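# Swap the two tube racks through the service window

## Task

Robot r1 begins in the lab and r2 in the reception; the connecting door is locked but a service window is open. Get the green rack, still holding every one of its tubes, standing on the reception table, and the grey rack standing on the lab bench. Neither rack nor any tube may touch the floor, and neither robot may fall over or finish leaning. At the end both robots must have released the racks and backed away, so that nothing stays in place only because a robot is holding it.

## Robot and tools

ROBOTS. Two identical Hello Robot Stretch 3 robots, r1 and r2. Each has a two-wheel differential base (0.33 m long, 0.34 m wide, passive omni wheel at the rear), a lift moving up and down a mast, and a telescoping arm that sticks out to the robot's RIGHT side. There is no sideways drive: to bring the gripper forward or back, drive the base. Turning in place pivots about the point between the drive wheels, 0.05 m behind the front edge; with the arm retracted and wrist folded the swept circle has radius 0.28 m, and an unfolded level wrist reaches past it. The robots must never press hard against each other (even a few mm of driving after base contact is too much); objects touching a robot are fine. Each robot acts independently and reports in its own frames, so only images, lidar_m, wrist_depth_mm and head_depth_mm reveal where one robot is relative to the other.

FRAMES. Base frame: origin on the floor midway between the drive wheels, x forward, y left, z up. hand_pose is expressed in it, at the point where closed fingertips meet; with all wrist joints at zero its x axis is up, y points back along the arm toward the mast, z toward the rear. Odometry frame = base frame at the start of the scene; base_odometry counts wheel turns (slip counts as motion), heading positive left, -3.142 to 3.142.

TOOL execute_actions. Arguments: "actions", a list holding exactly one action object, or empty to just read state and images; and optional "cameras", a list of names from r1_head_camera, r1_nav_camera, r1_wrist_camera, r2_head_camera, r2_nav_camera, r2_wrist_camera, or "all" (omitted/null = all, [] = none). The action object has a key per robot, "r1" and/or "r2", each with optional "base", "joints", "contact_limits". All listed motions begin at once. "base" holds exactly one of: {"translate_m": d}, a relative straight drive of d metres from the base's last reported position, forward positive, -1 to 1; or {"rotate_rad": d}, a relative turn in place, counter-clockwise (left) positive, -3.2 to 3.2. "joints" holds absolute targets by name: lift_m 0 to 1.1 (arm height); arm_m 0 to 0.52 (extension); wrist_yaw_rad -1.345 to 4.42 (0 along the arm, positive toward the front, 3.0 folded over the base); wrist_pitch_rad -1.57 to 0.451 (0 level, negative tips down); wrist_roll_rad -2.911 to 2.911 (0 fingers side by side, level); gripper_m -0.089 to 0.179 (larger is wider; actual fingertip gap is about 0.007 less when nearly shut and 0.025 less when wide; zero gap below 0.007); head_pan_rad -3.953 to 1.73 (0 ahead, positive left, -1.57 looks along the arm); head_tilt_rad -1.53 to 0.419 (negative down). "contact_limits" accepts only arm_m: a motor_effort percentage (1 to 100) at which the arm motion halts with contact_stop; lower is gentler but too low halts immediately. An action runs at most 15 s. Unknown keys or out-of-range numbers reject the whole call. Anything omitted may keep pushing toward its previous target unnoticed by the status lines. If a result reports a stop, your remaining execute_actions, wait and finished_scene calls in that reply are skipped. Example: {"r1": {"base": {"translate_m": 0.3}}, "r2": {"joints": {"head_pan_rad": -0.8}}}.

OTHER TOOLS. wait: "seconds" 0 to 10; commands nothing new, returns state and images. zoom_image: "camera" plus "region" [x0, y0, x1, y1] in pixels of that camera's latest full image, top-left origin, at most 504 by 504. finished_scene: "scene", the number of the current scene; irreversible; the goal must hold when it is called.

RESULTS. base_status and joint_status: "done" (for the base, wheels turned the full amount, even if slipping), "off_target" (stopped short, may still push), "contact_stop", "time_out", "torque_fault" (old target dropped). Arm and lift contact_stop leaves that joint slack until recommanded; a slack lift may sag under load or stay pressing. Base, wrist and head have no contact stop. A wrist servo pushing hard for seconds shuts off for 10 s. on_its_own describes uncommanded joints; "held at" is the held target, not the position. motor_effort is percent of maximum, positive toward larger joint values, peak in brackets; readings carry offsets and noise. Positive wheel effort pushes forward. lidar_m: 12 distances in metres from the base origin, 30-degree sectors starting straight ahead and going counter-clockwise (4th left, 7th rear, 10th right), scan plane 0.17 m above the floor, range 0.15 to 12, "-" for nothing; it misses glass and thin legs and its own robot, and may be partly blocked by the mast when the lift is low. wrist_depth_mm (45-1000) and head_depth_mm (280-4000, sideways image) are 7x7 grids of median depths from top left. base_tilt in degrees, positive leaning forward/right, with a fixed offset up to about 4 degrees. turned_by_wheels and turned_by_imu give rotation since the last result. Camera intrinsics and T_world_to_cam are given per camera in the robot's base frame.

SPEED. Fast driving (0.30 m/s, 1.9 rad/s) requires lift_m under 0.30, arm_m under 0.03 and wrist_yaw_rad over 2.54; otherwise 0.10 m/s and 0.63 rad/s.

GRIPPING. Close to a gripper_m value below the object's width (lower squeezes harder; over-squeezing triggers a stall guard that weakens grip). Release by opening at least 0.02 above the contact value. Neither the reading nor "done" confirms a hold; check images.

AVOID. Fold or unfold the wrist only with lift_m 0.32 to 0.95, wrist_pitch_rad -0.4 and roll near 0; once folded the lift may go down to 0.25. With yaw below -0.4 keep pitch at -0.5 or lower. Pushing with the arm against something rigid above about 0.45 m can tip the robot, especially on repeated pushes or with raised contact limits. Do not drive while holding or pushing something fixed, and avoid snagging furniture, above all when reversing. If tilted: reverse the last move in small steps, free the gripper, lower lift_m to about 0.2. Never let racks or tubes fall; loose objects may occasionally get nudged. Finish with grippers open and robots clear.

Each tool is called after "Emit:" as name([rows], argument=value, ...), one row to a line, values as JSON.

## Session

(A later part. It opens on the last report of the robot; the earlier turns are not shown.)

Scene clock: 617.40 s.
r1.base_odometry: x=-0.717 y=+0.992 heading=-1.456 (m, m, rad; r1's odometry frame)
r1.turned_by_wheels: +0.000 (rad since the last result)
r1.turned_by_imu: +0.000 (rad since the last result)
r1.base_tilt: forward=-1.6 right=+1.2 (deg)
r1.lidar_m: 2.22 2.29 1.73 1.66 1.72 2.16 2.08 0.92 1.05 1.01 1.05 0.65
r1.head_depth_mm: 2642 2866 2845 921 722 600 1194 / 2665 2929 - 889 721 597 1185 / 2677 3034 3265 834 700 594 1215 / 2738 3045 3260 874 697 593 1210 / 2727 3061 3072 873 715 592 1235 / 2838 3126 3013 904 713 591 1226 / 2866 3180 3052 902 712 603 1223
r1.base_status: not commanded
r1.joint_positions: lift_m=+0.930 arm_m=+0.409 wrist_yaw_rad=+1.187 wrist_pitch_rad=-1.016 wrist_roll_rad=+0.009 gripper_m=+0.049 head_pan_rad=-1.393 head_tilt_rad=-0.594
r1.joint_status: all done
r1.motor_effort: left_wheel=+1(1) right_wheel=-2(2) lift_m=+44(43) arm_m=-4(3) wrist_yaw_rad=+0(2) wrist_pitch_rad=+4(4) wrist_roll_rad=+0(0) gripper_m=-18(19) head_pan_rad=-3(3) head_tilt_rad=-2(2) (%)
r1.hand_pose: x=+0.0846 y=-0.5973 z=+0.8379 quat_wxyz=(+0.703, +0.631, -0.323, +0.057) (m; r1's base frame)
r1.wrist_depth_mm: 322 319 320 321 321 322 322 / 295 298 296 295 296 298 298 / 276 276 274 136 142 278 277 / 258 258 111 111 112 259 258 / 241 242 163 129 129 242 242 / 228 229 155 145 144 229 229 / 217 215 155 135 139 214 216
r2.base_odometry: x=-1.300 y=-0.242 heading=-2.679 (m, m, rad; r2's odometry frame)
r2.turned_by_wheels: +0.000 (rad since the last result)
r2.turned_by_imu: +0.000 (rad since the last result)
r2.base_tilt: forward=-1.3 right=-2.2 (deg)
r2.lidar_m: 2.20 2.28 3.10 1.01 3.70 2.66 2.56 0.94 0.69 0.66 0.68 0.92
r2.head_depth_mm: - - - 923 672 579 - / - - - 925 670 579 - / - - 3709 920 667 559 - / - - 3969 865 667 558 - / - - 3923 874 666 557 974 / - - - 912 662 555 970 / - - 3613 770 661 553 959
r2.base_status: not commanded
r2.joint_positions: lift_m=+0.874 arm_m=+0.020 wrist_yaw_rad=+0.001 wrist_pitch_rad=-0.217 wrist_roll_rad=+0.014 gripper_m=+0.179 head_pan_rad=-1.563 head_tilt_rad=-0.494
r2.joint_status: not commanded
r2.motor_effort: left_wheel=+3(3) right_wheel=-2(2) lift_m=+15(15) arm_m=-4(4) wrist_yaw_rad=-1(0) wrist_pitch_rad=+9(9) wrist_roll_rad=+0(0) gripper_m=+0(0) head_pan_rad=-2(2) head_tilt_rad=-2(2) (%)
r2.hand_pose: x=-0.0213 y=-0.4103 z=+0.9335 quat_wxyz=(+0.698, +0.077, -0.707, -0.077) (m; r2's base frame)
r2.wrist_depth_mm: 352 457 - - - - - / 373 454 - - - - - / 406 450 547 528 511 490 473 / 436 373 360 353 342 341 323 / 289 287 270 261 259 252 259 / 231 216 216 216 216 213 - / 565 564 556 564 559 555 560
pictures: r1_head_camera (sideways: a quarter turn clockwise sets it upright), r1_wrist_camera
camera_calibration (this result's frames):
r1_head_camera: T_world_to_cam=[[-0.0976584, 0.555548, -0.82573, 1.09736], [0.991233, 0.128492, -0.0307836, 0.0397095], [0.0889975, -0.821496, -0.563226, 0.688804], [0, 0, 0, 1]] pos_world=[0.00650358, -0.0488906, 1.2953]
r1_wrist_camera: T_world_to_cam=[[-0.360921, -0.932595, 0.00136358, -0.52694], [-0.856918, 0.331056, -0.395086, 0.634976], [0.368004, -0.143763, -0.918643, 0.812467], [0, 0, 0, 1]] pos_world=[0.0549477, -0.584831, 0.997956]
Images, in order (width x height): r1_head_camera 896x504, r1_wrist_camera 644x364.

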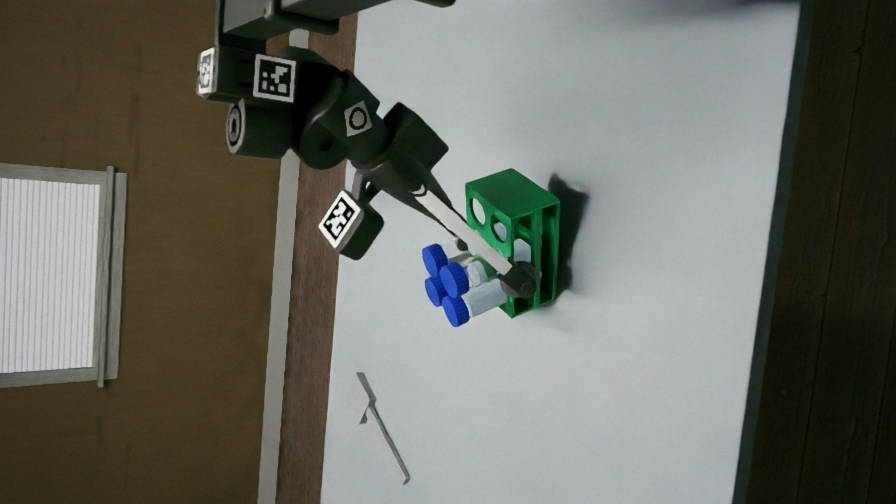

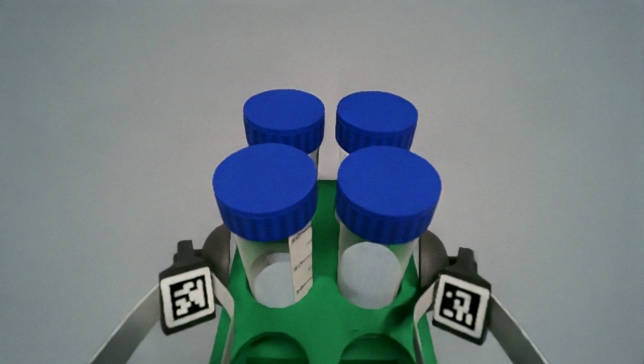

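It's pitching toward the heavy end. Lowering back.

Emit:
execute_actions([
  {"r1": {"joints": {"lift_m": 0.905}}},
], cameras=["r1_head_camera", "r1_wrist_camera"])

Scene clock: 621.23 s.
r1.base_odometry: x=-0.717 y=+0.992 heading=-1.456 (m, m, rad; r1's odometry frame)
r1.turned_by_wheels: +0.000 (rad since the last result)
r1.turned_by_imu: +0.000 (rad since the last result)
r1.base_tilt: forward=-1.5 right=+1.0 (deg)
r1.lidar_m: 2.21 2.29 1.73 1.66 1.72 2.16 2.08 0.92 1.05 1.01 1.05 0.65
r1.head_depth_mm: 2622 2888 - 922 726 599 1196 / 2663 2964 - 881 724 598 1187 / 2714 3008 3168 848 704 594 1223 / 2702 3064 3134 757 697 595 1216 / 2776 3075 3087 904 717 592 1236 / 2795 3140 3039 903 714 590 1226 / 2831 3148 3014 902 714 604 1234
r1.base_status: not commanded
r1.joint_positions: lift_m=+0.905 arm_m=+0.409 wrist_yaw_rad=+1.187 wrist_pitch_rad=-1.016 wrist_roll_rad=+0.009 gripper_m=+0.049 head_pan_rad=-1.393 head_tilt_rad=-0.594
r1.joint_status: all done
r1.motor_effort: left_wheel=+1(1) right_wheel=-2(2) lift_m=+30(38) arm_m=-4(4) wrist_yaw_rad=+1(1) wrist_pitch_rad=+4(4) wrist_roll_rad=+1(1) gripper_m=-18(19) head_pan_rad=-3(3) head_tilt_rad=-2(3) (%)
r1.hand_pose: x=+0.0846 y=-0.5973 z=+0.8133 quat_wxyz=(+0.703, +0.631, -0.323, +0.057) (m; r1's base frame)
r1.wrist_depth_mm: 288 287 289 288 289 288 289 / 266 268 266 266 266 266 268 / 248 246 109 108 108 247 249 / 232 232 226 139 109 231 233 / 218 217 93 95 94 218 218 / 204 204 88 93 88 206 206 / 194 193 188 141 163 192 194
r2.base_odometry: x=-1.300 y=-0.242 heading=-2.679 (m, m, rad; r2's odometry frame)
r2.turned_by_wheels: +0.000 (rad since the last result)
r2.turned_by_imu: -0.001 (rad since the last result)
r2.base_tilt: forward=-1.2 right=-2.1 (deg)
r2.lidar_m: 2.20 2.29 3.09 1.00 3.68 2.65 2.55 0.94 0.68 0.66 0.68 0.92
r2.head_depth_mm: - - - 924 671 579 - / - - - 921 670 578 - / - - 3685 917 667 558 - / - - 3970 865 666 556 - / - - 3905 876 664 557 975 / - - - 910 662 555 967 / - - 3644 770 662 554 962
r2.base_status: not commanded
r2.joint_positions: lift_m=+0.874 arm_m=+0.020 wrist_yaw_rad=+0.001 wrist_pitch_rad=-0.217 wrist_roll_rad=+0.014 gripper_m=+0.179 head_pan_rad=-1.563 head_tilt_rad=-0.494
r2.joint_status: not commanded
r2.motor_effort: left_wheel=+3(3) right_wheel=-2(2) lift_m=+16(15) arm_m=-3(4) wrist_yaw_rad=+0(1) wrist_pitch_rad=+9(9) wrist_roll_rad=+0(0) gripper_m=+0(0) head_pan_rad=-2(2) head_tilt_rad=-2(2) (%)
r2.hand_pose: x=-0.0213 y=-0.4103 z=+0.9335 quat_wxyz=(+0.698, +0.077, -0.707, -0.077) (m; r2's base frame)
r2.wrist_depth_mm: 352 465 - - - - - / 367 464 - - - - - / 401 451 557 546 514 490 464 / 430 374 363 354 347 336 328 / 287 287 273 265 259 256 258 / 230 217 216 217 214 212 - / 575 568 563 558 558 562 575
pictures: r1_head_camera (sideways: a quarter turn clockwise sets it upright), r1_wrist_camera
camera_calibration (this result's frames):
r1_head_camera: T_world_to_cam=[[-0.0976584, 0.555548, -0.82573, 1.09736], [0.991233, 0.128492, -0.0307836, 0.0397095], [0.0889975, -0.821496, -0.563226, 0.688804], [0, 0, 0, 1]] pos_world=[0.00650358, -0.0488906, 1.2953]
r1_wrist_camera: T_world_to_cam=[[-0.360924, -0.932594, 0.00136373, -0.526905], [-0.856913, 0.331057, -0.395096, 0.625291], [0.368013, -0.143768, -0.918639, 0.789916], [0, 0, 0, 1]] pos_world=[0.0549483, -0.58483, 0.973416]
Images, in order (width x height): r1_head_camera 896x504, r1_wrist_camera 644x364.

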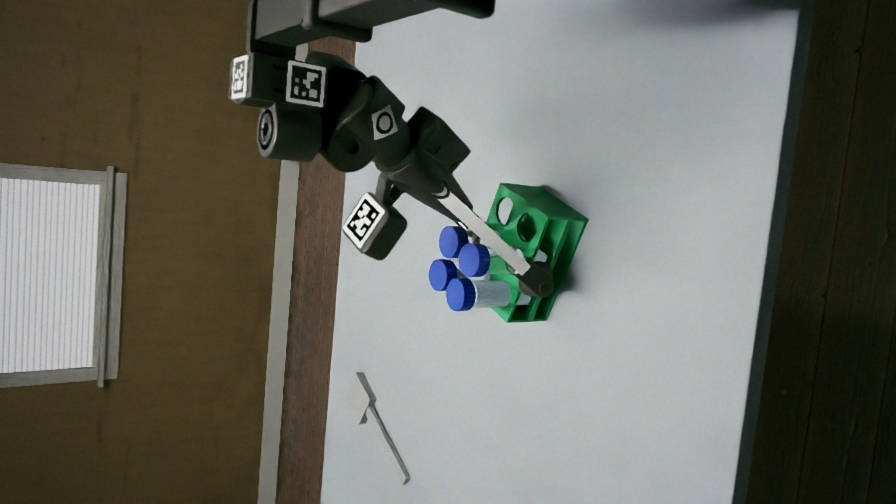

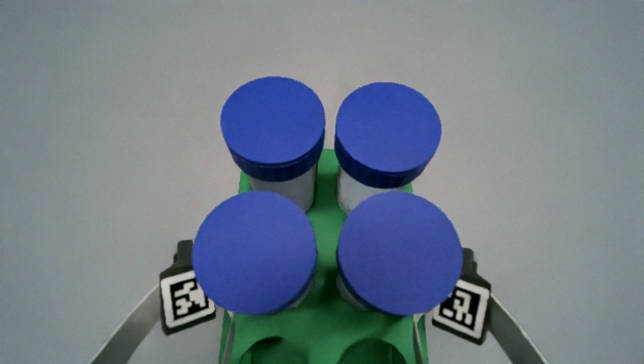

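Emit:
execute_actions([
  {"r1": {"joints": {"gripper_m": 0.135}}},
], cameras=[])

Emit:
execute_actions([
  {"r1": {"joints": {"lift_m": 1.0}}},
], cameras=[])

Emit:
execute_actions([
  {"r1": {"base": {"translate_m": -0.114}, "joints": {"arm_m": 0.363, "wrist_pitch_rad": -0.3, "lift_m": 0.93, "head_pan_rad": -1.2}}},
], cameras=["r1_wrist_camera"])

Emit:
execute_actions([
  {"r1": {"joints": {"lift_m": 0.80}}},
], cameras=["r1_head_camera", "r1_wrist_camera"])

Scene clock: 671.10 s.
r1.base_odometry: x=-0.717 y=+0.992 heading=-1.456 (m, m, rad; r1's odometry frame)
r1.turned_by_wheels: +0.000 (rad since the last result)
r1.turned_by_imu: -0.001 (rad since the last result)
r1.base_tilt: forward=-1.6 right=+1.1 (deg)
r1.lidar_m: 2.22 2.28 1.73 1.66 1.72 2.16 2.08 0.92 1.05 1.01 1.05 0.65
r1.head_depth_mm: 2634 2897 - 920 727 598 1196 / 2686 2944 - 884 724 596 1189 / 2697 2943 3180 853 716 595 1213 / 2735 3031 3134 739 700 592 1206 / 2761 3074 3053 907 717 593 1229 / 2764 3102 3037 903 713 589 1232 / 2843 3182 3039 901 713 604 1229
r1.base_status: not commanded
r1.joint_positions: lift_m=+0.905 arm_m=+0.409 wrist_yaw_rad=+1.187 wrist_pitch_rad=-1.012 wrist_roll_rad=+0.009 gripper_m=+0.135 head_pan_rad=-1.393 head_tilt_rad=-0.594
r1.joint_status: all done
r1.motor_effort: left_wheel=+0(1) right_wheel=-2(2) lift_m=+30(31) arm_m=-4(4) wrist_yaw_rad=+0(0) wrist_pitch_rad=+3(4) wrist_roll_rad=+1(0) gripper_m=+0(86) head_pan_rad=-3(3) head_tilt_rad=-2(3) (%)
r1.hand_pose: x=+0.0856 y=-0.5977 z=+0.8139 quat_wxyz=(+0.703, +0.630, -0.324, +0.059) (m; r1's base frame)
r1.wrist_depth_mm: 290 288 288 289 291 289 290 / 270 267 267 268 270 269 269 / 248 248 110 109 109 250 251 / 232 233 169 154 112 232 234 / 218 222 94 95 94 221 218 / 206 - 91 141 90 - 206 / 197 191 188 142 185 191 195
r2.base_odometry: x=-1.300 y=-0.242 heading=-2.679 (m, m, rad; r2's odometry frame)
r2.turned_by_wheels: +0.000 (rad since the last result)
r2.turned_by_imu: -0.001 (rad since the last result)
r2.base_tilt: forward=-1.3 right=-2.0 (deg)
r2.lidar_m: 2.21 2.27 3.10 1.01 3.70 2.65 2.56 0.95 0.68 0.66 0.68 0.92
r2.head_depth_mm: - - - 925 671 580 - / - - - 921 670 578 - / - - 3681 919 669 558 - / - - 3931 863 666 557 - / - - 3981 876 664 557 974 / - - - 910 663 554 966 / - - 3635 769 661 554 959
r2.base_status: not commanded
r2.joint_positions: lift_m=+0.874 arm_m=+0.020 wrist_yaw_rad=+0.001 wrist_pitch_rad=-0.217 wrist_roll_rad=+0.014 gripper_m=+0.179 head_pan_rad=-1.563 head_tilt_rad=-0.494
r2.joint_status: not commanded
r2.motor_effort: left_wheel=+3(3) right_wheel=-2(2) lift_m=+15(16) arm_m=-4(3) wrist_yaw_rad=-1(1) wrist_pitch_rad=+9(9) wrist_roll_rad=+0(0) gripper_m=+0(0) head_pan_rad=-2(2) head_tilt_rad=-1(3) (%)
r2.hand_pose: x=-0.0213 y=-0.4103 z=+0.9335 quat_wxyz=(+0.698, +0.077, -0.707, -0.077) (m; r2's base frame)
r2.wrist_depth_mm: 351 458 - - - - - / 373 457 - - - - - / 407 451 551 530 510 494 473 / 430 373 361 355 348 335 326 / 289 289 268 261 258 255 258 / 230 216 217 215 215 213 - / 575 558 552 567 550 556 560
pictures: none
No camera images: the call's "cameras" was empty. Leave "cameras" out to get every camera's image.

Scene clock: 672.80 s.
r1.base_odometry: x=-0.717 y=+0.992 heading=-1.456 (m, m, rad; r1's odometry frame)
r1.turned_by_wheels: +0.000 (rad since the last result)
r1.turned_by_imu: +0.000 (rad since the last result)
r1.base_tilt: forward=-1.6 right=+1.1 (deg)
r1.lidar_m: 2.22 2.28 1.73 1.66 1.72 2.16 2.08 0.92 1.05 1.01 1.05 0.65
r1.head_depth_mm: 2610 2995 3054 922 724 599 1194 / 2655 - 1143 921 722 598 1188 / 2689 3008 3108 914 716 595 1210 / 2723 3035 2896 740 699 596 1210 / 2779 3109 3050 905 719 592 1231 / 2848 3133 2987 907 714 590 1231 / 2836 3160 2991 898 711 603 1231
r1.base_status: not commanded
r1.joint_positions: lift_m=+1.000 arm_m=+0.409 wrist_yaw_rad=+1.187 wrist_pitch_rad=-1.011 wrist_roll_rad=+0.009 gripper_m=+0.135 head_pan_rad=-1.393 head_tilt_rad=-0.594
r1.joint_status: all done
r1.motor_effort: left_wheel=+1(0) right_wheel=-2(2) lift_m=+41(45) arm_m=-4(3) wrist_yaw_rad=+1(0) wrist_pitch_rad=+3(3) wrist_roll_rad=+1(1) gripper_m=+0(1) head_pan_rad=-2(3) head_tilt_rad=-2(2) (%)
r1.hand_pose: x=+0.0857 y=-0.5977 z=+0.9086 quat_wxyz=(+0.703, +0.630, -0.324, +0.059) (m; r1's base frame)
r1.wrist_depth_mm: 425 422 424 425 421 421 419 / 390 389 388 390 390 390 389 / 361 362 362 365 361 363 362 / 339 340 336 336 337 338 337 / 317 319 316 197 316 319 316 / 297 - 296 182 293 - 297 / 284 277 280 232 280 278 281
r2.base_odometry: x=-1.300 y=-0.242 heading=-2.679 (m, m, rad; r2's odometry frame)
r2.turned_by_wheels: +0.000 (rad since the last result)
r2.turned_by_imu: +0.000 (rad since the last result)
r2.base_tilt: forward=-1.2 right=-2.2 (deg)
r2.lidar_m: 2.20 2.28 3.09 1.01 3.70 2.65 2.56 0.94 0.68 0.66 0.68 0.92
r2.head_depth_mm: - - - 926 671 580 - / - - - 925 669 578 - / - - 3751 919 667 559 - / - - 3971 866 666 558 - / - - 3953 876 664 557 974 / - - - 909 662 553 965 / - - 3640 768 662 552 959
r2.base_status: not commanded
r2.joint_positions: lift_m=+0.874 arm_m=+0.020 wrist_yaw_rad=+0.001 wrist_pitch_rad=-0.217 wrist_roll_rad=+0.014 gripper_m=+0.179 head_pan_rad=-1.563 head_tilt_rad=-0.494
r2.joint_status: not commanded
r2.motor_effort: left_wheel=+3(3) right_wheel=-2(2) lift_m=+16(15) arm_m=-4(4) wrist_yaw_rad=-1(2) wrist_pitch_rad=+9(9) wrist_roll_rad=+0(0) gripper_m=+0(0) head_pan_rad=-2(2) head_tilt_rad=-2(3) (%)
r2.hand_pose: x=-0.0213 y=-0.4103 z=+0.9335 quat_wxyz=(+0.698, +0.077, -0.707, -0.077) (m; r2's base frame)
r2.wrist_depth_mm: 352 455 - - - - - / 379 451 - - - - - / 406 461 556 537 509 494 481 / 438 375 365 353 341 335 328 / 291 288 271 262 259 256 259 / 232 218 216 214 215 213 - / 575 572 561 573 562 564 576
pictures: none
No camera images: the call's "cameras" was empty. Leave "cameras" out to get every camera's image.

Scene clock: 674.97 s.
r1.base_odometry: x=-0.730 y=+1.105 heading=-1.456 (m, m, rad; r1's odometry frame)
r1.turned_by_wheels: +0.000 (rad since the last result)
r1.turned_by_imu: +0.000 (rad since the last result)
r1.base_tilt: forward=-1.7 right=+1.0 (deg)
r1.lidar_m: 2.33 2.37 1.73 1.66 1.72 2.04 1.97 0.82 1.05 1.01 1.05 0.74
r1.head_depth_mm: 2595 2837 3107 869 724 597 543 / 2728 2951 3114 869 723 597 1166 / 2787 3069 3190 881 718 594 1208 / 2838 3175 3050 737 706 594 1240 / 2949 3277 1233 874 716 607 1243 / 3052 3456 1227 907 716 638 1230 / 3162 3517 3038 901 712 1337 1217
r1.base_status: done
r1.joint_positions: lift_m=+0.930 arm_m=+0.363 wrist_yaw_rad=+1.187 wrist_pitch_rad=-0.322 wrist_roll_rad=+0.009 gripper_m=+0.135 head_pan_rad=-1.207 head_tilt_rad=-0.594
r1.joint_status: all done
r1.motor_effort: left_wheel=+1(4) right_wheel=-3(9) lift_m=+30(36) arm_m=-4(4) wrist_yaw_rad=+0(1) wrist_pitch_rad=+6(6) wrist_roll_rad=+1(1) gripper_m=+0(0) head_pan_rad=+3(18) head_tilt_rad=-3(3) (%)
r1.hand_pose: x=+0.1969 y=-0.5965 z=+0.9649 quat_wxyz=(+0.640, +0.486, -0.518, +0.294) (m; r1's base frame)
r1.wrist_depth_mm: - - - - - - - / - - - - - - - / - - - - - - - / - - 658 670 676 - - / - 523 511 512 515 546 - / 441 - 418 416 419 - 427 / 358 337 350 220 351 344 364
r2.base_odometry: x=-1.300 y=-0.242 heading=-2.679 (m, m, rad; r2's odometry frame)
r2.turned_by_wheels: +0.000 (rad since the last result)
r2.turned_by_imu: +0.000 (rad since the last result)
r2.base_tilt: forward=-1.3 right=-2.0 (deg)
r2.lidar_m: 2.20 2.28 3.10 1.01 3.71 2.66 2.55 0.94 0.68 0.66 0.68 0.92
r2.head_depth_mm: - - - 927 672 580 - / - - - 922 669 578 - / - - 3675 918 668 558 - / - - 3947 864 665 557 - / - - 3940 876 665 556 973 / - - - 910 662 555 964 / - - 3626 770 660 553 960
r2.base_status: not commanded
r2.joint_positions: lift_m=+0.874 arm_m=+0.020 wrist_yaw_rad=+0.001 wrist_pitch_rad=-0.217 wrist_roll_rad=+0.014 gripper_m=+0.179 head_pan_rad=-1.563 head_tilt_rad=-0.494
r2.joint_status: not commanded
r2.motor_effort: left_wheel=+3(3) right_wheel=-2(2) lift_m=+15(15) arm_m=-4(3) wrist_yaw_rad=+0(1) wrist_pitch_rad=+9(9) wrist_roll_rad=+0(0) gripper_m=+0(0) head_pan_rad=-2(2) head_tilt_rad=-3(3) (%)
r2.hand_pose: x=-0.0213 y=-0.4103 z=+0.9335 quat_wxyz=(+0.698, +0.077, -0.707, -0.077) (m; r2's base frame)
r2.wrist_depth_mm: 350 457 - - - - - / 373 458 - - - - - / 406 453 557 535 526 494 474 / 439 375 367 353 348 336 325 / 290 286 268 264 258 254 260 / 232 216 215 217 215 213 - / 572 562 561 559 549 554 568
pictures: r1_wrist_camera
camera_calibration (this result's frames):
r1_wrist_camera: T_world_to_cam=[[-0.364392, -0.931185, 0.0106177, -0.493293], [-0.425671, 0.156412, -0.891257, 1.07077], [0.828265, -0.329287, -0.453374, 0.237737], [0, 0, 0, 1]] pos_world=[0.0791361, -0.548544, 1.06736]
Images, in order (width x height): r1_wrist_camera 644x364.

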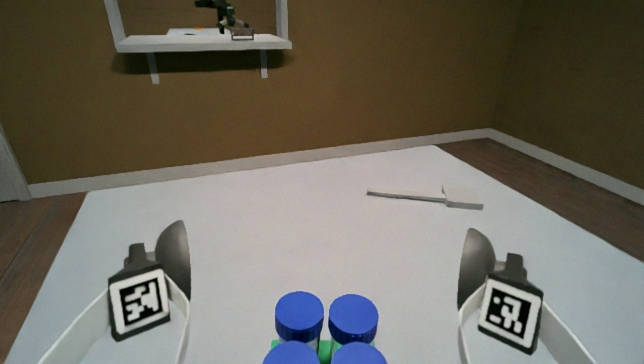

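Scene clock: 676.97 s.
r1.base_odometry: x=-0.730 y=+1.105 heading=-1.456 (m, m, rad; r1's odometry frame)
r1.turned_by_wheels: +0.000 (rad since the last result)
r1.turned_by_imu: +0.000 (rad since the last result)
r1.base_tilt: forward=-1.5 right=+1.0 (deg)
r1.lidar_m: 2.33 2.37 1.72 1.66 1.72 2.04 1.96 0.82 1.05 1.01 1.05 0.74
r1.head_depth_mm: 2649 2857 3045 997 703 597 544 / 2673 2982 3095 975 702 597 1170 / 2724 3064 3032 948 710 594 1210 / 2828 3182 3077 746 701 594 1237 / 2938 3249 1243 906 718 607 1224 / 3032 3397 1221 910 714 640 1241 / 3137 3558 3056 901 712 1337 1227
r1.base_status: not commanded
r1.joint_positions: lift_m=+0.800 arm_m=+0.363 wrist_yaw_rad=+1.187 wrist_pitch_rad=-0.321 wrist_roll_rad=+0.009 gripper_m=+0.135 head_pan_rad=-1.207 head_tilt_rad=-0.594
r1.joint_status: all done
r1.motor_effort: left_wheel=+1(1) right_wheel=-3(2) lift_m=+30(31) arm_m=-4(4) wrist_yaw_rad=+0(1) wrist_pitch_rad=+6(6) wrist_roll_rad=+1(1) gripper_m=+1(0) head_pan_rad=+3(3) head_tilt_rad=-2(2) (%)
r1.hand_pose: x=+0.1970 y=-0.5966 z=+0.8351 quat_wxyz=(+0.640, +0.485, -0.518, +0.294) (m; r1's base frame)
r1.wrist_depth_mm: - - - - - - - / - - - - - - - / - 536 539 173 540 565 - / 372 374 340 128 138 393 396 / 290 303 282 183 286 313 303 / 236 - 222 155 166 - 244 / 205 194 162 142 158 197 208
r2.base_odometry: x=-1.300 y=-0.242 heading=-2.679 (m, m, rad; r2's odometry frame)
r2.turned_by_wheels: +0.000 (rad since the last result)
r2.turned_by_imu: +0.000 (rad since the last result)
r2.base_tilt: forward=-1.2 right=-2.2 (deg)
r2.lidar_m: 2.20 2.28 3.10 1.01 3.72 2.65 2.56 0.94 0.68 0.66 0.68 0.92
r2.head_depth_mm: - - - 930 670 580 - / - - - 923 670 577 - / - - 3677 922 667 559 - / - - 3893 865 666 557 - / - - 3930 875 664 557 976 / - - - 909 663 554 967 / - - 3637 768 660 552 960
r2.base_status: not commanded
r2.joint_positions: lift_m=+0.874 arm_m=+0.020 wrist_yaw_rad=+0.001 wrist_pitch_rad=-0.217 wrist_roll_rad=+0.014 gripper_m=+0.179 head_pan_rad=-1.563 head_tilt_rad=-0.494
r2.joint_status: not commanded
r2.motor_effort: left_wheel=+3(3) right_wheel=-2(2) lift_m=+15(16) arm_m=-4(3) wrist_yaw_rad=-1(1) wrist_pitch_rad=+9(9) wrist_roll_rad=+0(0) gripper_m=+0(0) head_pan_rad=-2(3) head_tilt_rad=-3(3) (%)
r2.hand_pose: x=-0.0213 y=-0.4103 z=+0.9335 quat_wxyz=(+0.698, +0.077, -0.707, -0.077) (m; r2's base frame)
r2.wrist_depth_mm: 356 457 - - - - - / 378 448 - - - - - / 402 450 557 534 510 505 476 / 436 373 368 352 347 334 325 / 287 289 272 262 259 256 261 / 233 216 217 215 215 213 - / 562 563 548 560 548 555 558
pictures: r1_head_camera (sideways: a quarter turn clockwise sets it upright), r1_wrist_camera
camera_calibration (this result's frames):
r1_head_camera: T_world_to_cam=[[-0.1986, 0.527948, -0.82573, 1.09798], [0.950439, 0.309383, -0.0307836, 0.0399583], [0.239214, -0.790919, -0.563226, 0.687887], [0, 0, 0, 1]] pos_world=[0.0155278, -0.0479747, 1.2953]
r1_wrist_camera: T_world_to_cam=[[-0.364401, -0.931181, 0.0106279, -0.491919], [-0.424897, 0.156099, -0.891681, 0.95516], [0.828658, -0.329446, -0.452539, 0.17794], [0, 0, 0, 1]] pos_world=[0.0791374, -0.548543, 0.937451]
Images, in order (width x height): r1_head_camera 896x504, r1_wrist_camera 644x364.

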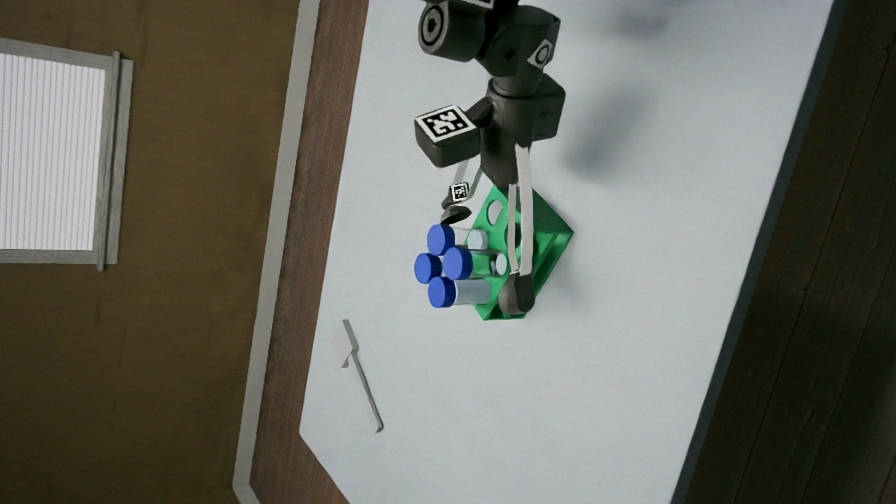

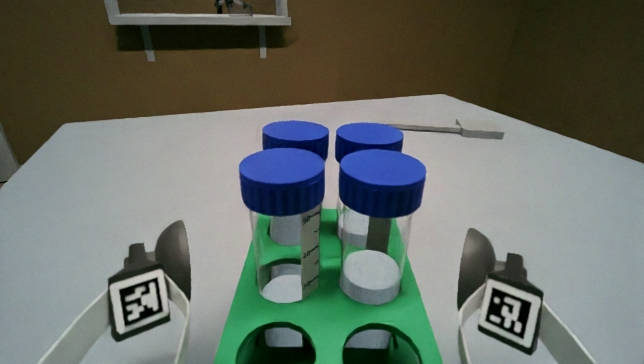

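Emit:
execute_actions([
  {"r1": {"joints": {"lift_m": 0.792}}},
], cameras=[])

Emit:
execute_actions([
  {"r1": {"joints": {"gripper_m": 0.055}}},
], cameras=["r1_head_camera", "r1_wrist_camera"])

Scene clock: 683.33 s.
r1.base_odometry: x=-0.730 y=+1.105 heading=-1.456 (m, m, rad; r1's odometry frame)
r1.turned_by_wheels: +0.000 (rad since the last result)
r1.turned_by_imu: +0.000 (rad since the last result)
r1.base_tilt: forward=-1.5 right=+1.2 (deg)
r1.lidar_m: 2.33 2.37 1.72 1.66 1.72 2.04 1.97 0.81 1.04 1.01 1.04 0.74
r1.head_depth_mm: 2594 2919 3043 1001 700 596 542 / 2682 2981 3117 974 693 597 1163 / 2765 3101 3038 949 710 595 1209 / 2838 3193 3056 747 701 595 1228 / 2961 3358 1235 904 717 608 1230 / 3044 3427 1222 906 713 638 1231 / 3130 3602 3003 901 714 1347 1225
r1.base_status: not commanded
r1.joint_positions: lift_m=+0.792 arm_m=+0.363 wrist_yaw_rad=+1.187 wrist_pitch_rad=-0.321 wrist_roll_rad=+0.009 gripper_m=+0.135 head_pan_rad=-1.207 head_tilt_rad=-0.594
r1.joint_status: all done
r1.motor_effort: left_wheel=+1(1) right_wheel=-2(3) lift_m=+30(30) arm_m=-4(4) wrist_yaw_rad=+0(0) wrist_pitch_rad=+6(6) wrist_roll_rad=+1(1) gripper_m=+1(0) head_pan_rad=+3(2) head_tilt_rad=-3(2) (%)
r1.hand_pose: x=+0.1970 y=-0.5966 z=+0.8271 quat_wxyz=(+0.640, +0.485, -0.518, +0.294) (m; r1's base frame)
r1.wrist_depth_mm: - - - - - - - / - - - - - - - / - 507 514 158 455 541 - / 356 359 326 125 127 374 382 / 276 289 267 178 262 303 288 / 225 - 195 147 150 - 233 / 195 184 158 151 154 189 199
r2.base_odometry: x=-1.300 y=-0.242 heading=-2.679 (m, m, rad; r2's odometry frame)
r2.turned_by_wheels: +0.000 (rad since the last result)
r2.turned_by_imu: -0.001 (rad since the last result)
r2.base_tilt: forward=-1.3 right=-2.0 (deg)
r2.lidar_m: 2.20 2.27 3.11 1.01 3.69 2.65 2.56 0.94 0.68 0.66 0.68 0.92
r2.head_depth_mm: - - - 926 671 579 - / - - - 923 670 579 - / - - 3692 921 669 557 - / - - 3934 869 664 558 - / - - 3943 874 664 557 972 / - - - 909 663 555 970 / - - 3666 770 660 553 959
r2.base_status: not commanded
r2.joint_positions: lift_m=+0.874 arm_m=+0.020 wrist_yaw_rad=+0.001 wrist_pitch_rad=-0.217 wrist_roll_rad=+0.014 gripper_m=+0.179 head_pan_rad=-1.563 head_tilt_rad=-0.494
r2.joint_status: not commanded
r2.motor_effort: left_wheel=+3(3) right_wheel=-2(2) lift_m=+15(15) arm_m=-3(4) wrist_yaw_rad=-1(2) wrist_pitch_rad=+9(9) wrist_roll_rad=+0(0) gripper_m=+0(0) head_pan_rad=-2(3) head_tilt_rad=-2(2) (%)
r2.hand_pose: x=-0.0213 y=-0.4103 z=+0.9335 quat_wxyz=(+0.698, +0.077, -0.707, -0.077) (m; r2's base frame)
r2.wrist_depth_mm: 355 469 - - - - - / 372 449 - - - - - / 407 451 555 525 512 493 475 / 433 372 364 356 344 337 326 / 288 290 270 264 258 256 260 / 231 218 217 217 216 214 - / 566 557 565 559 571 563 558
pictures: none
No camera images: the call's "cameras" was empty. Leave "cameras" out to get every camera's image.

Scene clock: 684.63 s.
r1.base_odometry: x=-0.730 y=+1.105 heading=-1.456 (m, m, rad; r1's odometry frame)
r1.turned_by_wheels: +0.000 (rad since the last result)
r1.turned_by_imu: +0.000 (rad since the last result)
r1.base_tilt: forward=-1.6 right=+1.2 (deg)
r1.lidar_m: 2.33 2.37 1.73 1.66 1.72 2.04 1.96 0.81 1.05 1.01 1.05 0.74
r1.head_depth_mm: 2613 2868 3065 998 704 599 543 / 2652 2955 3116 978 693 596 1168 / 2771 3031 3101 950 712 595 1210 / 2835 3193 3067 739 697 593 1230 / 2951 3310 1244 906 718 609 1228 / 3042 3346 1234 907 717 638 1232 / 3179 3510 3002 897 711 1347 1229
r1.base_status: not commanded
r1.joint_positions: lift_m=+0.792 arm_m=+0.363 wrist_yaw_rad=+1.185 wrist_pitch_rad=-0.321 wrist_roll_rad=+0.009 gripper_m=+0.056 head_pan_rad=-1.207 head_tilt_rad=-0.594
r1.joint_status: all done
r1.motor_effort: left_wheel=+1(1) right_wheel=-2(2) lift_m=+30(30) arm_m=-4(4) wrist_yaw_rad=+2(3) wrist_pitch_rad=+6(6) wrist_roll_rad=+1(1) gripper_m=-16(95) head_pan_rad=+3(3) head_tilt_rad=-3(2) (%)
r1.hand_pose: x=+0.1968 y=-0.5969 z=+0.8271 quat_wxyz=(+0.640, +0.485, -0.518, +0.294) (m; r1's base frame)
r1.wrist_depth_mm: - - - - - - - / - - - - - - - / - 506 473 159 490 543 - / 353 359 324 121 121 372 379 / 274 278 275 172 265 285 289 / 223 226 152 144 144 233 234 / 189 187 153 133 149 192 195
r2.base_odometry: x=-1.300 y=-0.242 heading=-2.679 (m, m, rad; r2's odometry frame)
r2.turned_by_wheels: +0.000 (rad since the last result)
r2.turned_by_imu: +0.000 (rad since the last result)
r2.base_tilt: forward=-1.2 right=-2.1 (deg)
r2.lidar_m: 2.20 2.28 3.10 1.01 3.69 2.65 2.55 0.94 0.68 0.66 0.68 0.92
r2.head_depth_mm: - - - 922 674 579 - / - - - 924 670 578 - / - - 3655 919 668 558 - / - - - 865 666 557 - / - - 3950 876 665 557 976 / - - - 908 664 556 964 / - - 3671 768 661 553 964
r2.base_status: not commanded
r2.joint_positions: lift_m=+0.874 arm_m=+0.020 wrist_yaw_rad=+0.001 wrist_pitch_rad=-0.217 wrist_roll_rad=+0.014 gripper_m=+0.179 head_pan_rad=-1.563 head_tilt_rad=-0.494
r2.joint_status: not commanded
r2.motor_effort: left_wheel=+3(3) right_wheel=-2(2) lift_m=+15(15) arm_m=-4(4) wrist_yaw_rad=-1(1) wrist_pitch_rad=+9(9) wrist_roll_rad=+0(0) gripper_m=+0(0) head_pan_rad=-2(3) head_tilt_rad=-3(3) (%)
r2.hand_pose: x=-0.0213 y=-0.4103 z=+0.9335 quat_wxyz=(+0.698, +0.077, -0.707, -0.077) (m; r2's base frame)
r2.wrist_depth_mm: 349 456 - - - - - / 378 454 - - - - - / 407 454 552 533 520 496 466 / 438 375 368 356 346 334 326 / 291 287 269 261 258 253 259 / 231 217 215 215 216 213 - / 567 555 569 554 554 558 582
pictures: r1_head_camera (sideways: a quarter turn clockwise sets it upright), r1_wrist_camera
camera_calibration (this result's frames):
r1_head_camera: T_world_to_cam=[[-0.1986, 0.527948, -0.82573, 1.09798], [0.950439, 0.309383, -0.0307836, 0.0399583], [0.239214, -0.790919, -0.563226, 0.687887], [0, 0, 0, 1]] pos_world=[0.0155278, -0.0479747, 1.2953]
r1_wrist_camera: T_world_to_cam=[[-0.36588, -0.930601, 0.0106308, -0.491573], [-0.424549, 0.156731, -0.891736, 0.948406], [0.828184, -0.330782, -0.452431, 0.17353], [0, 0, 0, 1]] pos_world=[0.0790734, -0.548703, 0.929464]
Images, in order (width x height): r1_head_camera 896x504, r1_wrist_camera 644x364.

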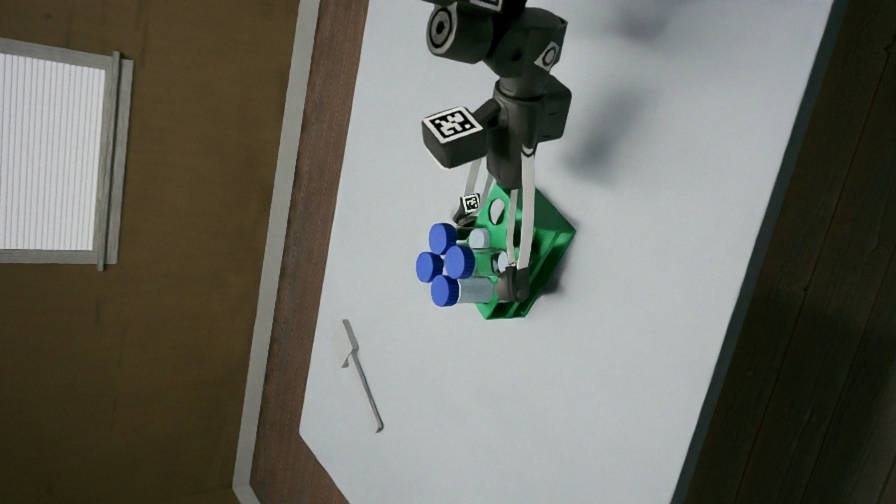

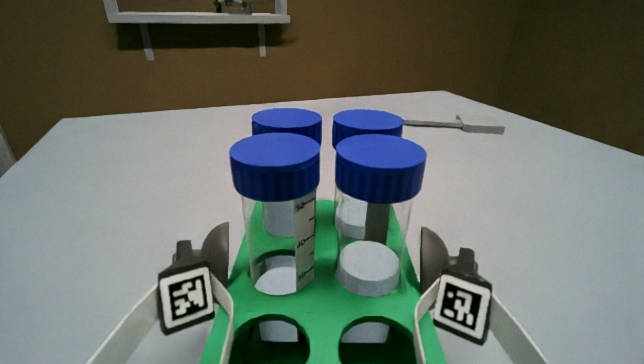

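Gripped with fingers lying over the empty column. Test lift.

Emit:
execute_actions([
  {"r1": {"joints": {"lift_m": 0.82}}},
], cameras=["r1_head_camera", "r1_wrist_camera"])

Scene clock: 688.90 s.
r1.base_odometry: x=-0.730 y=+1.105 heading=-1.456 (m, m, rad; r1's odometry frame)
r1.turned_by_wheels: +0.000 (rad since the last result)
r1.turned_by_imu: +0.000 (rad since the last result)
r1.base_tilt: forward=-1.6 right=+1.1 (deg)
r1.lidar_m: 2.33 2.37 1.73 1.66 1.72 2.04 1.97 0.81 1.04 1.01 1.05 0.74
r1.head_depth_mm: 2613 2876 3066 1039 706 599 544 / 2688 2997 3073 995 702 597 1173 / 2743 3092 3081 951 702 596 1209 / 2844 3166 3082 746 702 594 1237 / 2950 3273 1234 905 719 608 1230 / 3006 3381 1228 907 716 640 1237 / 3143 3550 2982 901 714 1332 1223
r1.base_status: not commanded
r1.joint_positions: lift_m=+0.820 arm_m=+0.363 wrist_yaw_rad=+1.186 wrist_pitch_rad=-0.337 wrist_roll_rad=+0.009 gripper_m=+0.056 head_pan_rad=-1.207 head_tilt_rad=-0.594
r1.joint_status: all done
r1.motor_effort: left_wheel=+1(1) right_wheel=-3(3) lift_m=+44(45) arm_m=-4(4) wrist_yaw_rad=+2(2) wrist_pitch_rad=+10(10) wrist_roll_rad=+0(1) gripper_m=-15(16) head_pan_rad=+3(3) head_tilt_rad=-3(2) (%)
r1.hand_pose: x=+0.1953 y=-0.5962 z=+0.8510 quat_wxyz=(+0.642, +0.489, -0.514, +0.289) (m; r1's base frame)
r1.wrist_depth_mm: - - - - - - - / - - - - - - - / - 559 572 573 557 590 - / 408 396 381 145 388 416 421 / 312 313 318 186 321 323 324 / 255 255 159 145 146 263 264 / 216 213 119 123 125 218 223
r2.base_odometry: x=-1.300 y=-0.242 heading=-2.679 (m, m, rad; r2's odometry frame)
r2.turned_by_wheels: +0.000 (rad since the last result)
r2.turned_by_imu: -0.001 (rad since the last result)
r2.base_tilt: forward=-1.2 right=-2.1 (deg)
r2.lidar_m: 2.21 2.28 3.11 1.01 3.70 2.65 2.56 0.94 0.68 0.66 0.68 0.92
r2.head_depth_mm: - - - 924 672 581 - / - - - 924 671 580 - / - - 3696 921 669 559 - / - - 3997 867 666 557 - / - - 3953 876 665 556 973 / - - - 910 664 555 968 / - - 3666 770 662 553 963
r2.base_status: not commanded
r2.joint_positions: lift_m=+0.874 arm_m=+0.020 wrist_yaw_rad=+0.001 wrist_pitch_rad=-0.217 wrist_roll_rad=+0.014 gripper_m=+0.179 head_pan_rad=-1.563 head_tilt_rad=-0.494
r2.joint_status: not commanded
r2.motor_effort: left_wheel=+3(3) right_wheel=-2(2) lift_m=+15(15) arm_m=-4(3) wrist_yaw_rad=-1(1) wrist_pitch_rad=+9(9) wrist_roll_rad=+0(0) gripper_m=+0(0) head_pan_rad=-2(3) head_tilt_rad=-3(2) (%)
r2.hand_pose: x=-0.0213 y=-0.4103 z=+0.9335 quat_wxyz=(+0.698, +0.077, -0.707, -0.077) (m; r2's base frame)
r2.wrist_depth_mm: 345 466 - - - - - / 376 467 - - - - - / 402 461 554 530 516 496 480 / 431 374 359 349 347 332 327 / 291 288 268 264 260 256 258 / 230 216 216 215 215 214 - / 570 557 564 563 560 563 568
pictures: r1_head_camera (sideways: a quarter turn clockwise sets it upright), r1_wrist_camera
camera_calibration (this result's frames):
r1_head_camera: T_world_to_cam=[[-0.1986, 0.527948, -0.82573, 1.09798], [0.950439, 0.309383, -0.0307836, 0.0399583], [0.239214, -0.790919, -0.563226, 0.687887], [0, 0, 0, 1]] pos_world=[0.0155278, -0.0479747, 1.2953]
r1_wrist_camera: T_world_to_cam=[[-0.365494, -0.930755, 0.0104585, -0.49177], [-0.437652, 0.161921, -0.884445, 0.968331], [0.821508, -0.327836, -0.466528, 0.200855], [0, 0, 0, 1]] pos_world=[0.0790494, -0.548664, 0.955283]
Images, in order (width x height): r1_head_camera 896x504, r1_wrist_camera 644x364.

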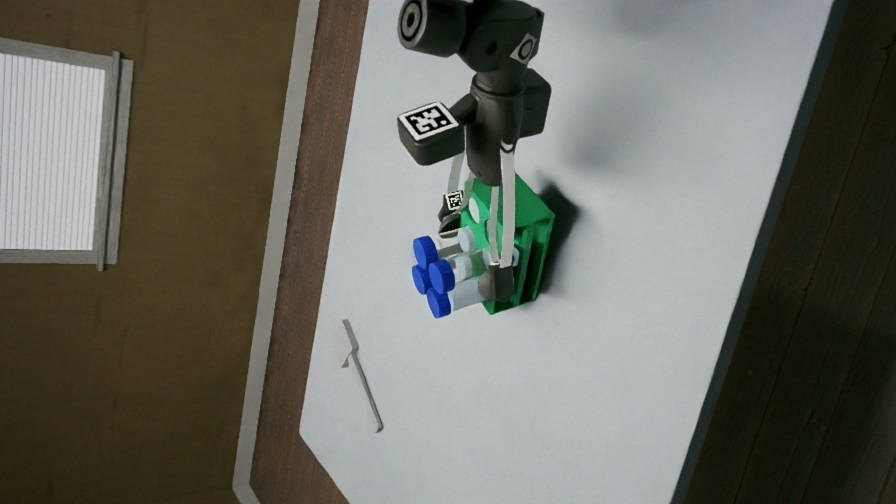

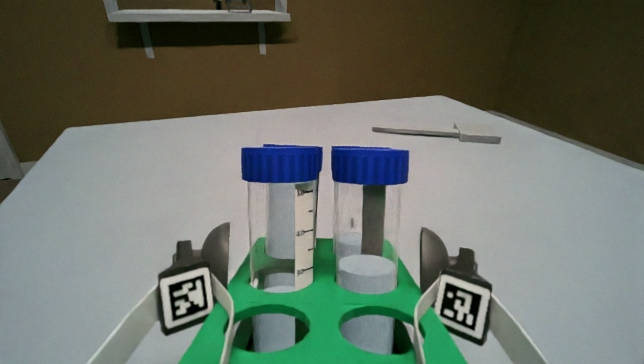

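Emit:
execute_actions([
  {"r1": {"joints": {"wrist_pitch_rad": 0.0}}},
], cameras=["r1_head_camera", "r1_wrist_camera"])

Scene clock: 696.67 s.
r1.base_odometry: x=-0.730 y=+1.105 heading=-1.456 (m, m, rad; r1's odometry frame)
r1.turned_by_wheels: +0.000 (rad since the last result)
r1.turned_by_imu: +0.000 (rad since the last result)
r1.base_tilt: forward=-1.7 right=+1.1 (deg)
r1.lidar_m: 2.33 2.37 1.73 1.66 1.72 2.04 1.97 0.82 1.05 1.01 1.04 0.74
r1.head_depth_mm: 2606 2919 3010 1019 715 598 544 / 2696 2943 3137 - 722 597 1167 / 2780 3046 3090 848 722 593 1210 / 2883 3211 3044 703 717 592 1232 / 2996 3280 1233 838 714 609 1233 / 2980 3378 1235 908 716 636 1233 / 3169 3482 3018 903 712 1342 1225
r1.base_status: not commanded
r1.joint_positions: lift_m=+0.820 arm_m=+0.363 wrist_yaw_rad=+1.186 wrist_pitch_rad=-0.058 wrist_roll_rad=+0.009 gripper_m=+0.056 head_pan_rad=-1.207 head_tilt_rad=-0.594
r1.joint_status: wrist_pitch_rad off_target (ended at -0.058, target +0.000)
r1.motor_effort: left_wheel=+1(1) right_wheel=-3(2) lift_m=+44(43) arm_m=-4(4) wrist_yaw_rad=+2(2) wrist_pitch_rad=+16(17) wrist_roll_rad=+1(1) gripper_m=-16(15) head_pan_rad=+3(3) head_tilt_rad=-2(2) (%)
r1.hand_pose: x=+0.2144 y=-0.6039 z=+0.9194 quat_wxyz=(+0.596, +0.414, -0.577, +0.376) (m; r1's base frame)
r1.wrist_depth_mm: - - - - - - - / - - - - - - - / - - - - - - - / - - - 147 - - - / - 591 598 186 598 682 - / 426 422 160 145 146 439 443 / 324 318 118 123 126 324 339
r2.base_odometry: x=-1.300 y=-0.242 heading=-2.679 (m, m, rad; r2's odometry frame)
r2.turned_by_wheels: +0.000 (rad since the last result)
r2.turned_by_imu: -0.001 (rad since the last result)
r2.base_tilt: forward=-1.2 right=-2.1 (deg)
r2.lidar_m: 2.20 2.27 3.12 1.01 3.70 2.65 2.55 0.94 0.68 0.66 0.68 0.92
r2.head_depth_mm: - - - 925 671 581 - / - - - 920 671 579 - / - - 3749 919 668 558 - / - - 3962 864 667 557 - / - - 3920 873 664 556 975 / - - - 907 663 556 965 / - - 3661 770 661 553 962
r2.base_status: not commanded
r2.joint_positions: lift_m=+0.874 arm_m=+0.020 wrist_yaw_rad=+0.001 wrist_pitch_rad=-0.217 wrist_roll_rad=+0.014 gripper_m=+0.179 head_pan_rad=-1.563 head_tilt_rad=-0.494
r2.joint_status: not commanded
r2.motor_effort: left_wheel=+3(3) right_wheel=-2(2) lift_m=+15(15) arm_m=-4(4) wrist_yaw_rad=-1(1) wrist_pitch_rad=+9(8) wrist_roll_rad=+0(0) gripper_m=+0(0) head_pan_rad=-2(2) head_tilt_rad=-1(2) (%)
r2.hand_pose: x=-0.0213 y=-0.4103 z=+0.9335 quat_wxyz=(+0.698, +0.077, -0.707, -0.077) (m; r2's base frame)
r2.wrist_depth_mm: 352 457 - - - - - / 373 459 - - - - - / 400 451 559 527 505 488 479 / 446 378 367 350 343 335 322 / 289 290 271 263 256 254 262 / 231 218 217 214 215 213 - / 571 556 558 561 567 562 572
pictures: r1_head_camera (sideways: a quarter turn clockwise sets it upright), r1_wrist_camera
camera_calibration (this result's frames):
r1_head_camera: T_world_to_cam=[[-0.1986, 0.527948, -0.82573, 1.09798], [0.950439, 0.309383, -0.0307836, 0.0399583], [0.239215, -0.790919, -0.563226, 0.687887], [0, 0, 0, 1]] pos_world=[0.0155278, -0.0479747, 1.2953]
r1_wrist_camera: T_world_to_cam=[[-0.368332, -0.929602, 0.013125, -0.4938], [-0.195515, 0.0636507, -0.978633, 1.01384], [0.908903, -0.363028, -0.205195, -0.0656386], [0, 0, 0, 1]] pos_world=[0.0759973, -0.547398, 0.985192]
Images, in order (width x height): r1_head_camera 896x504, r1_wrist_camera 644x364.

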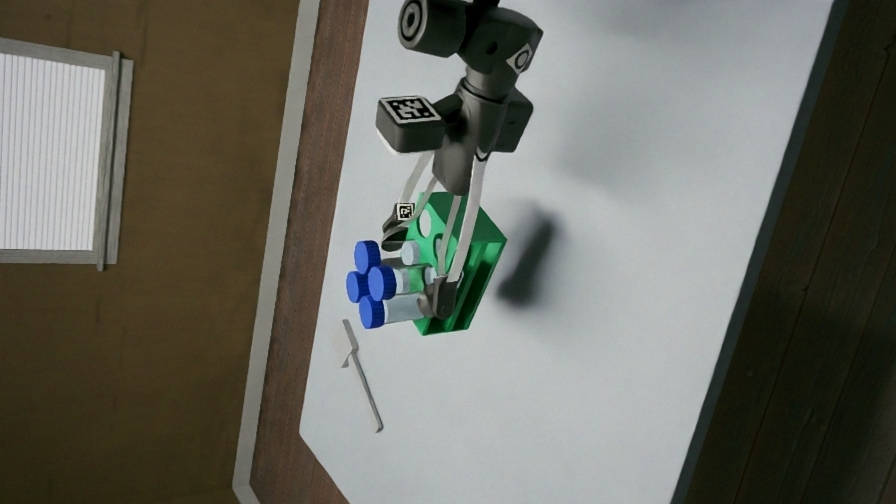

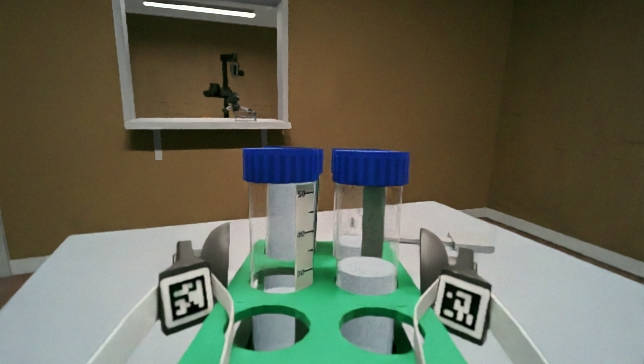

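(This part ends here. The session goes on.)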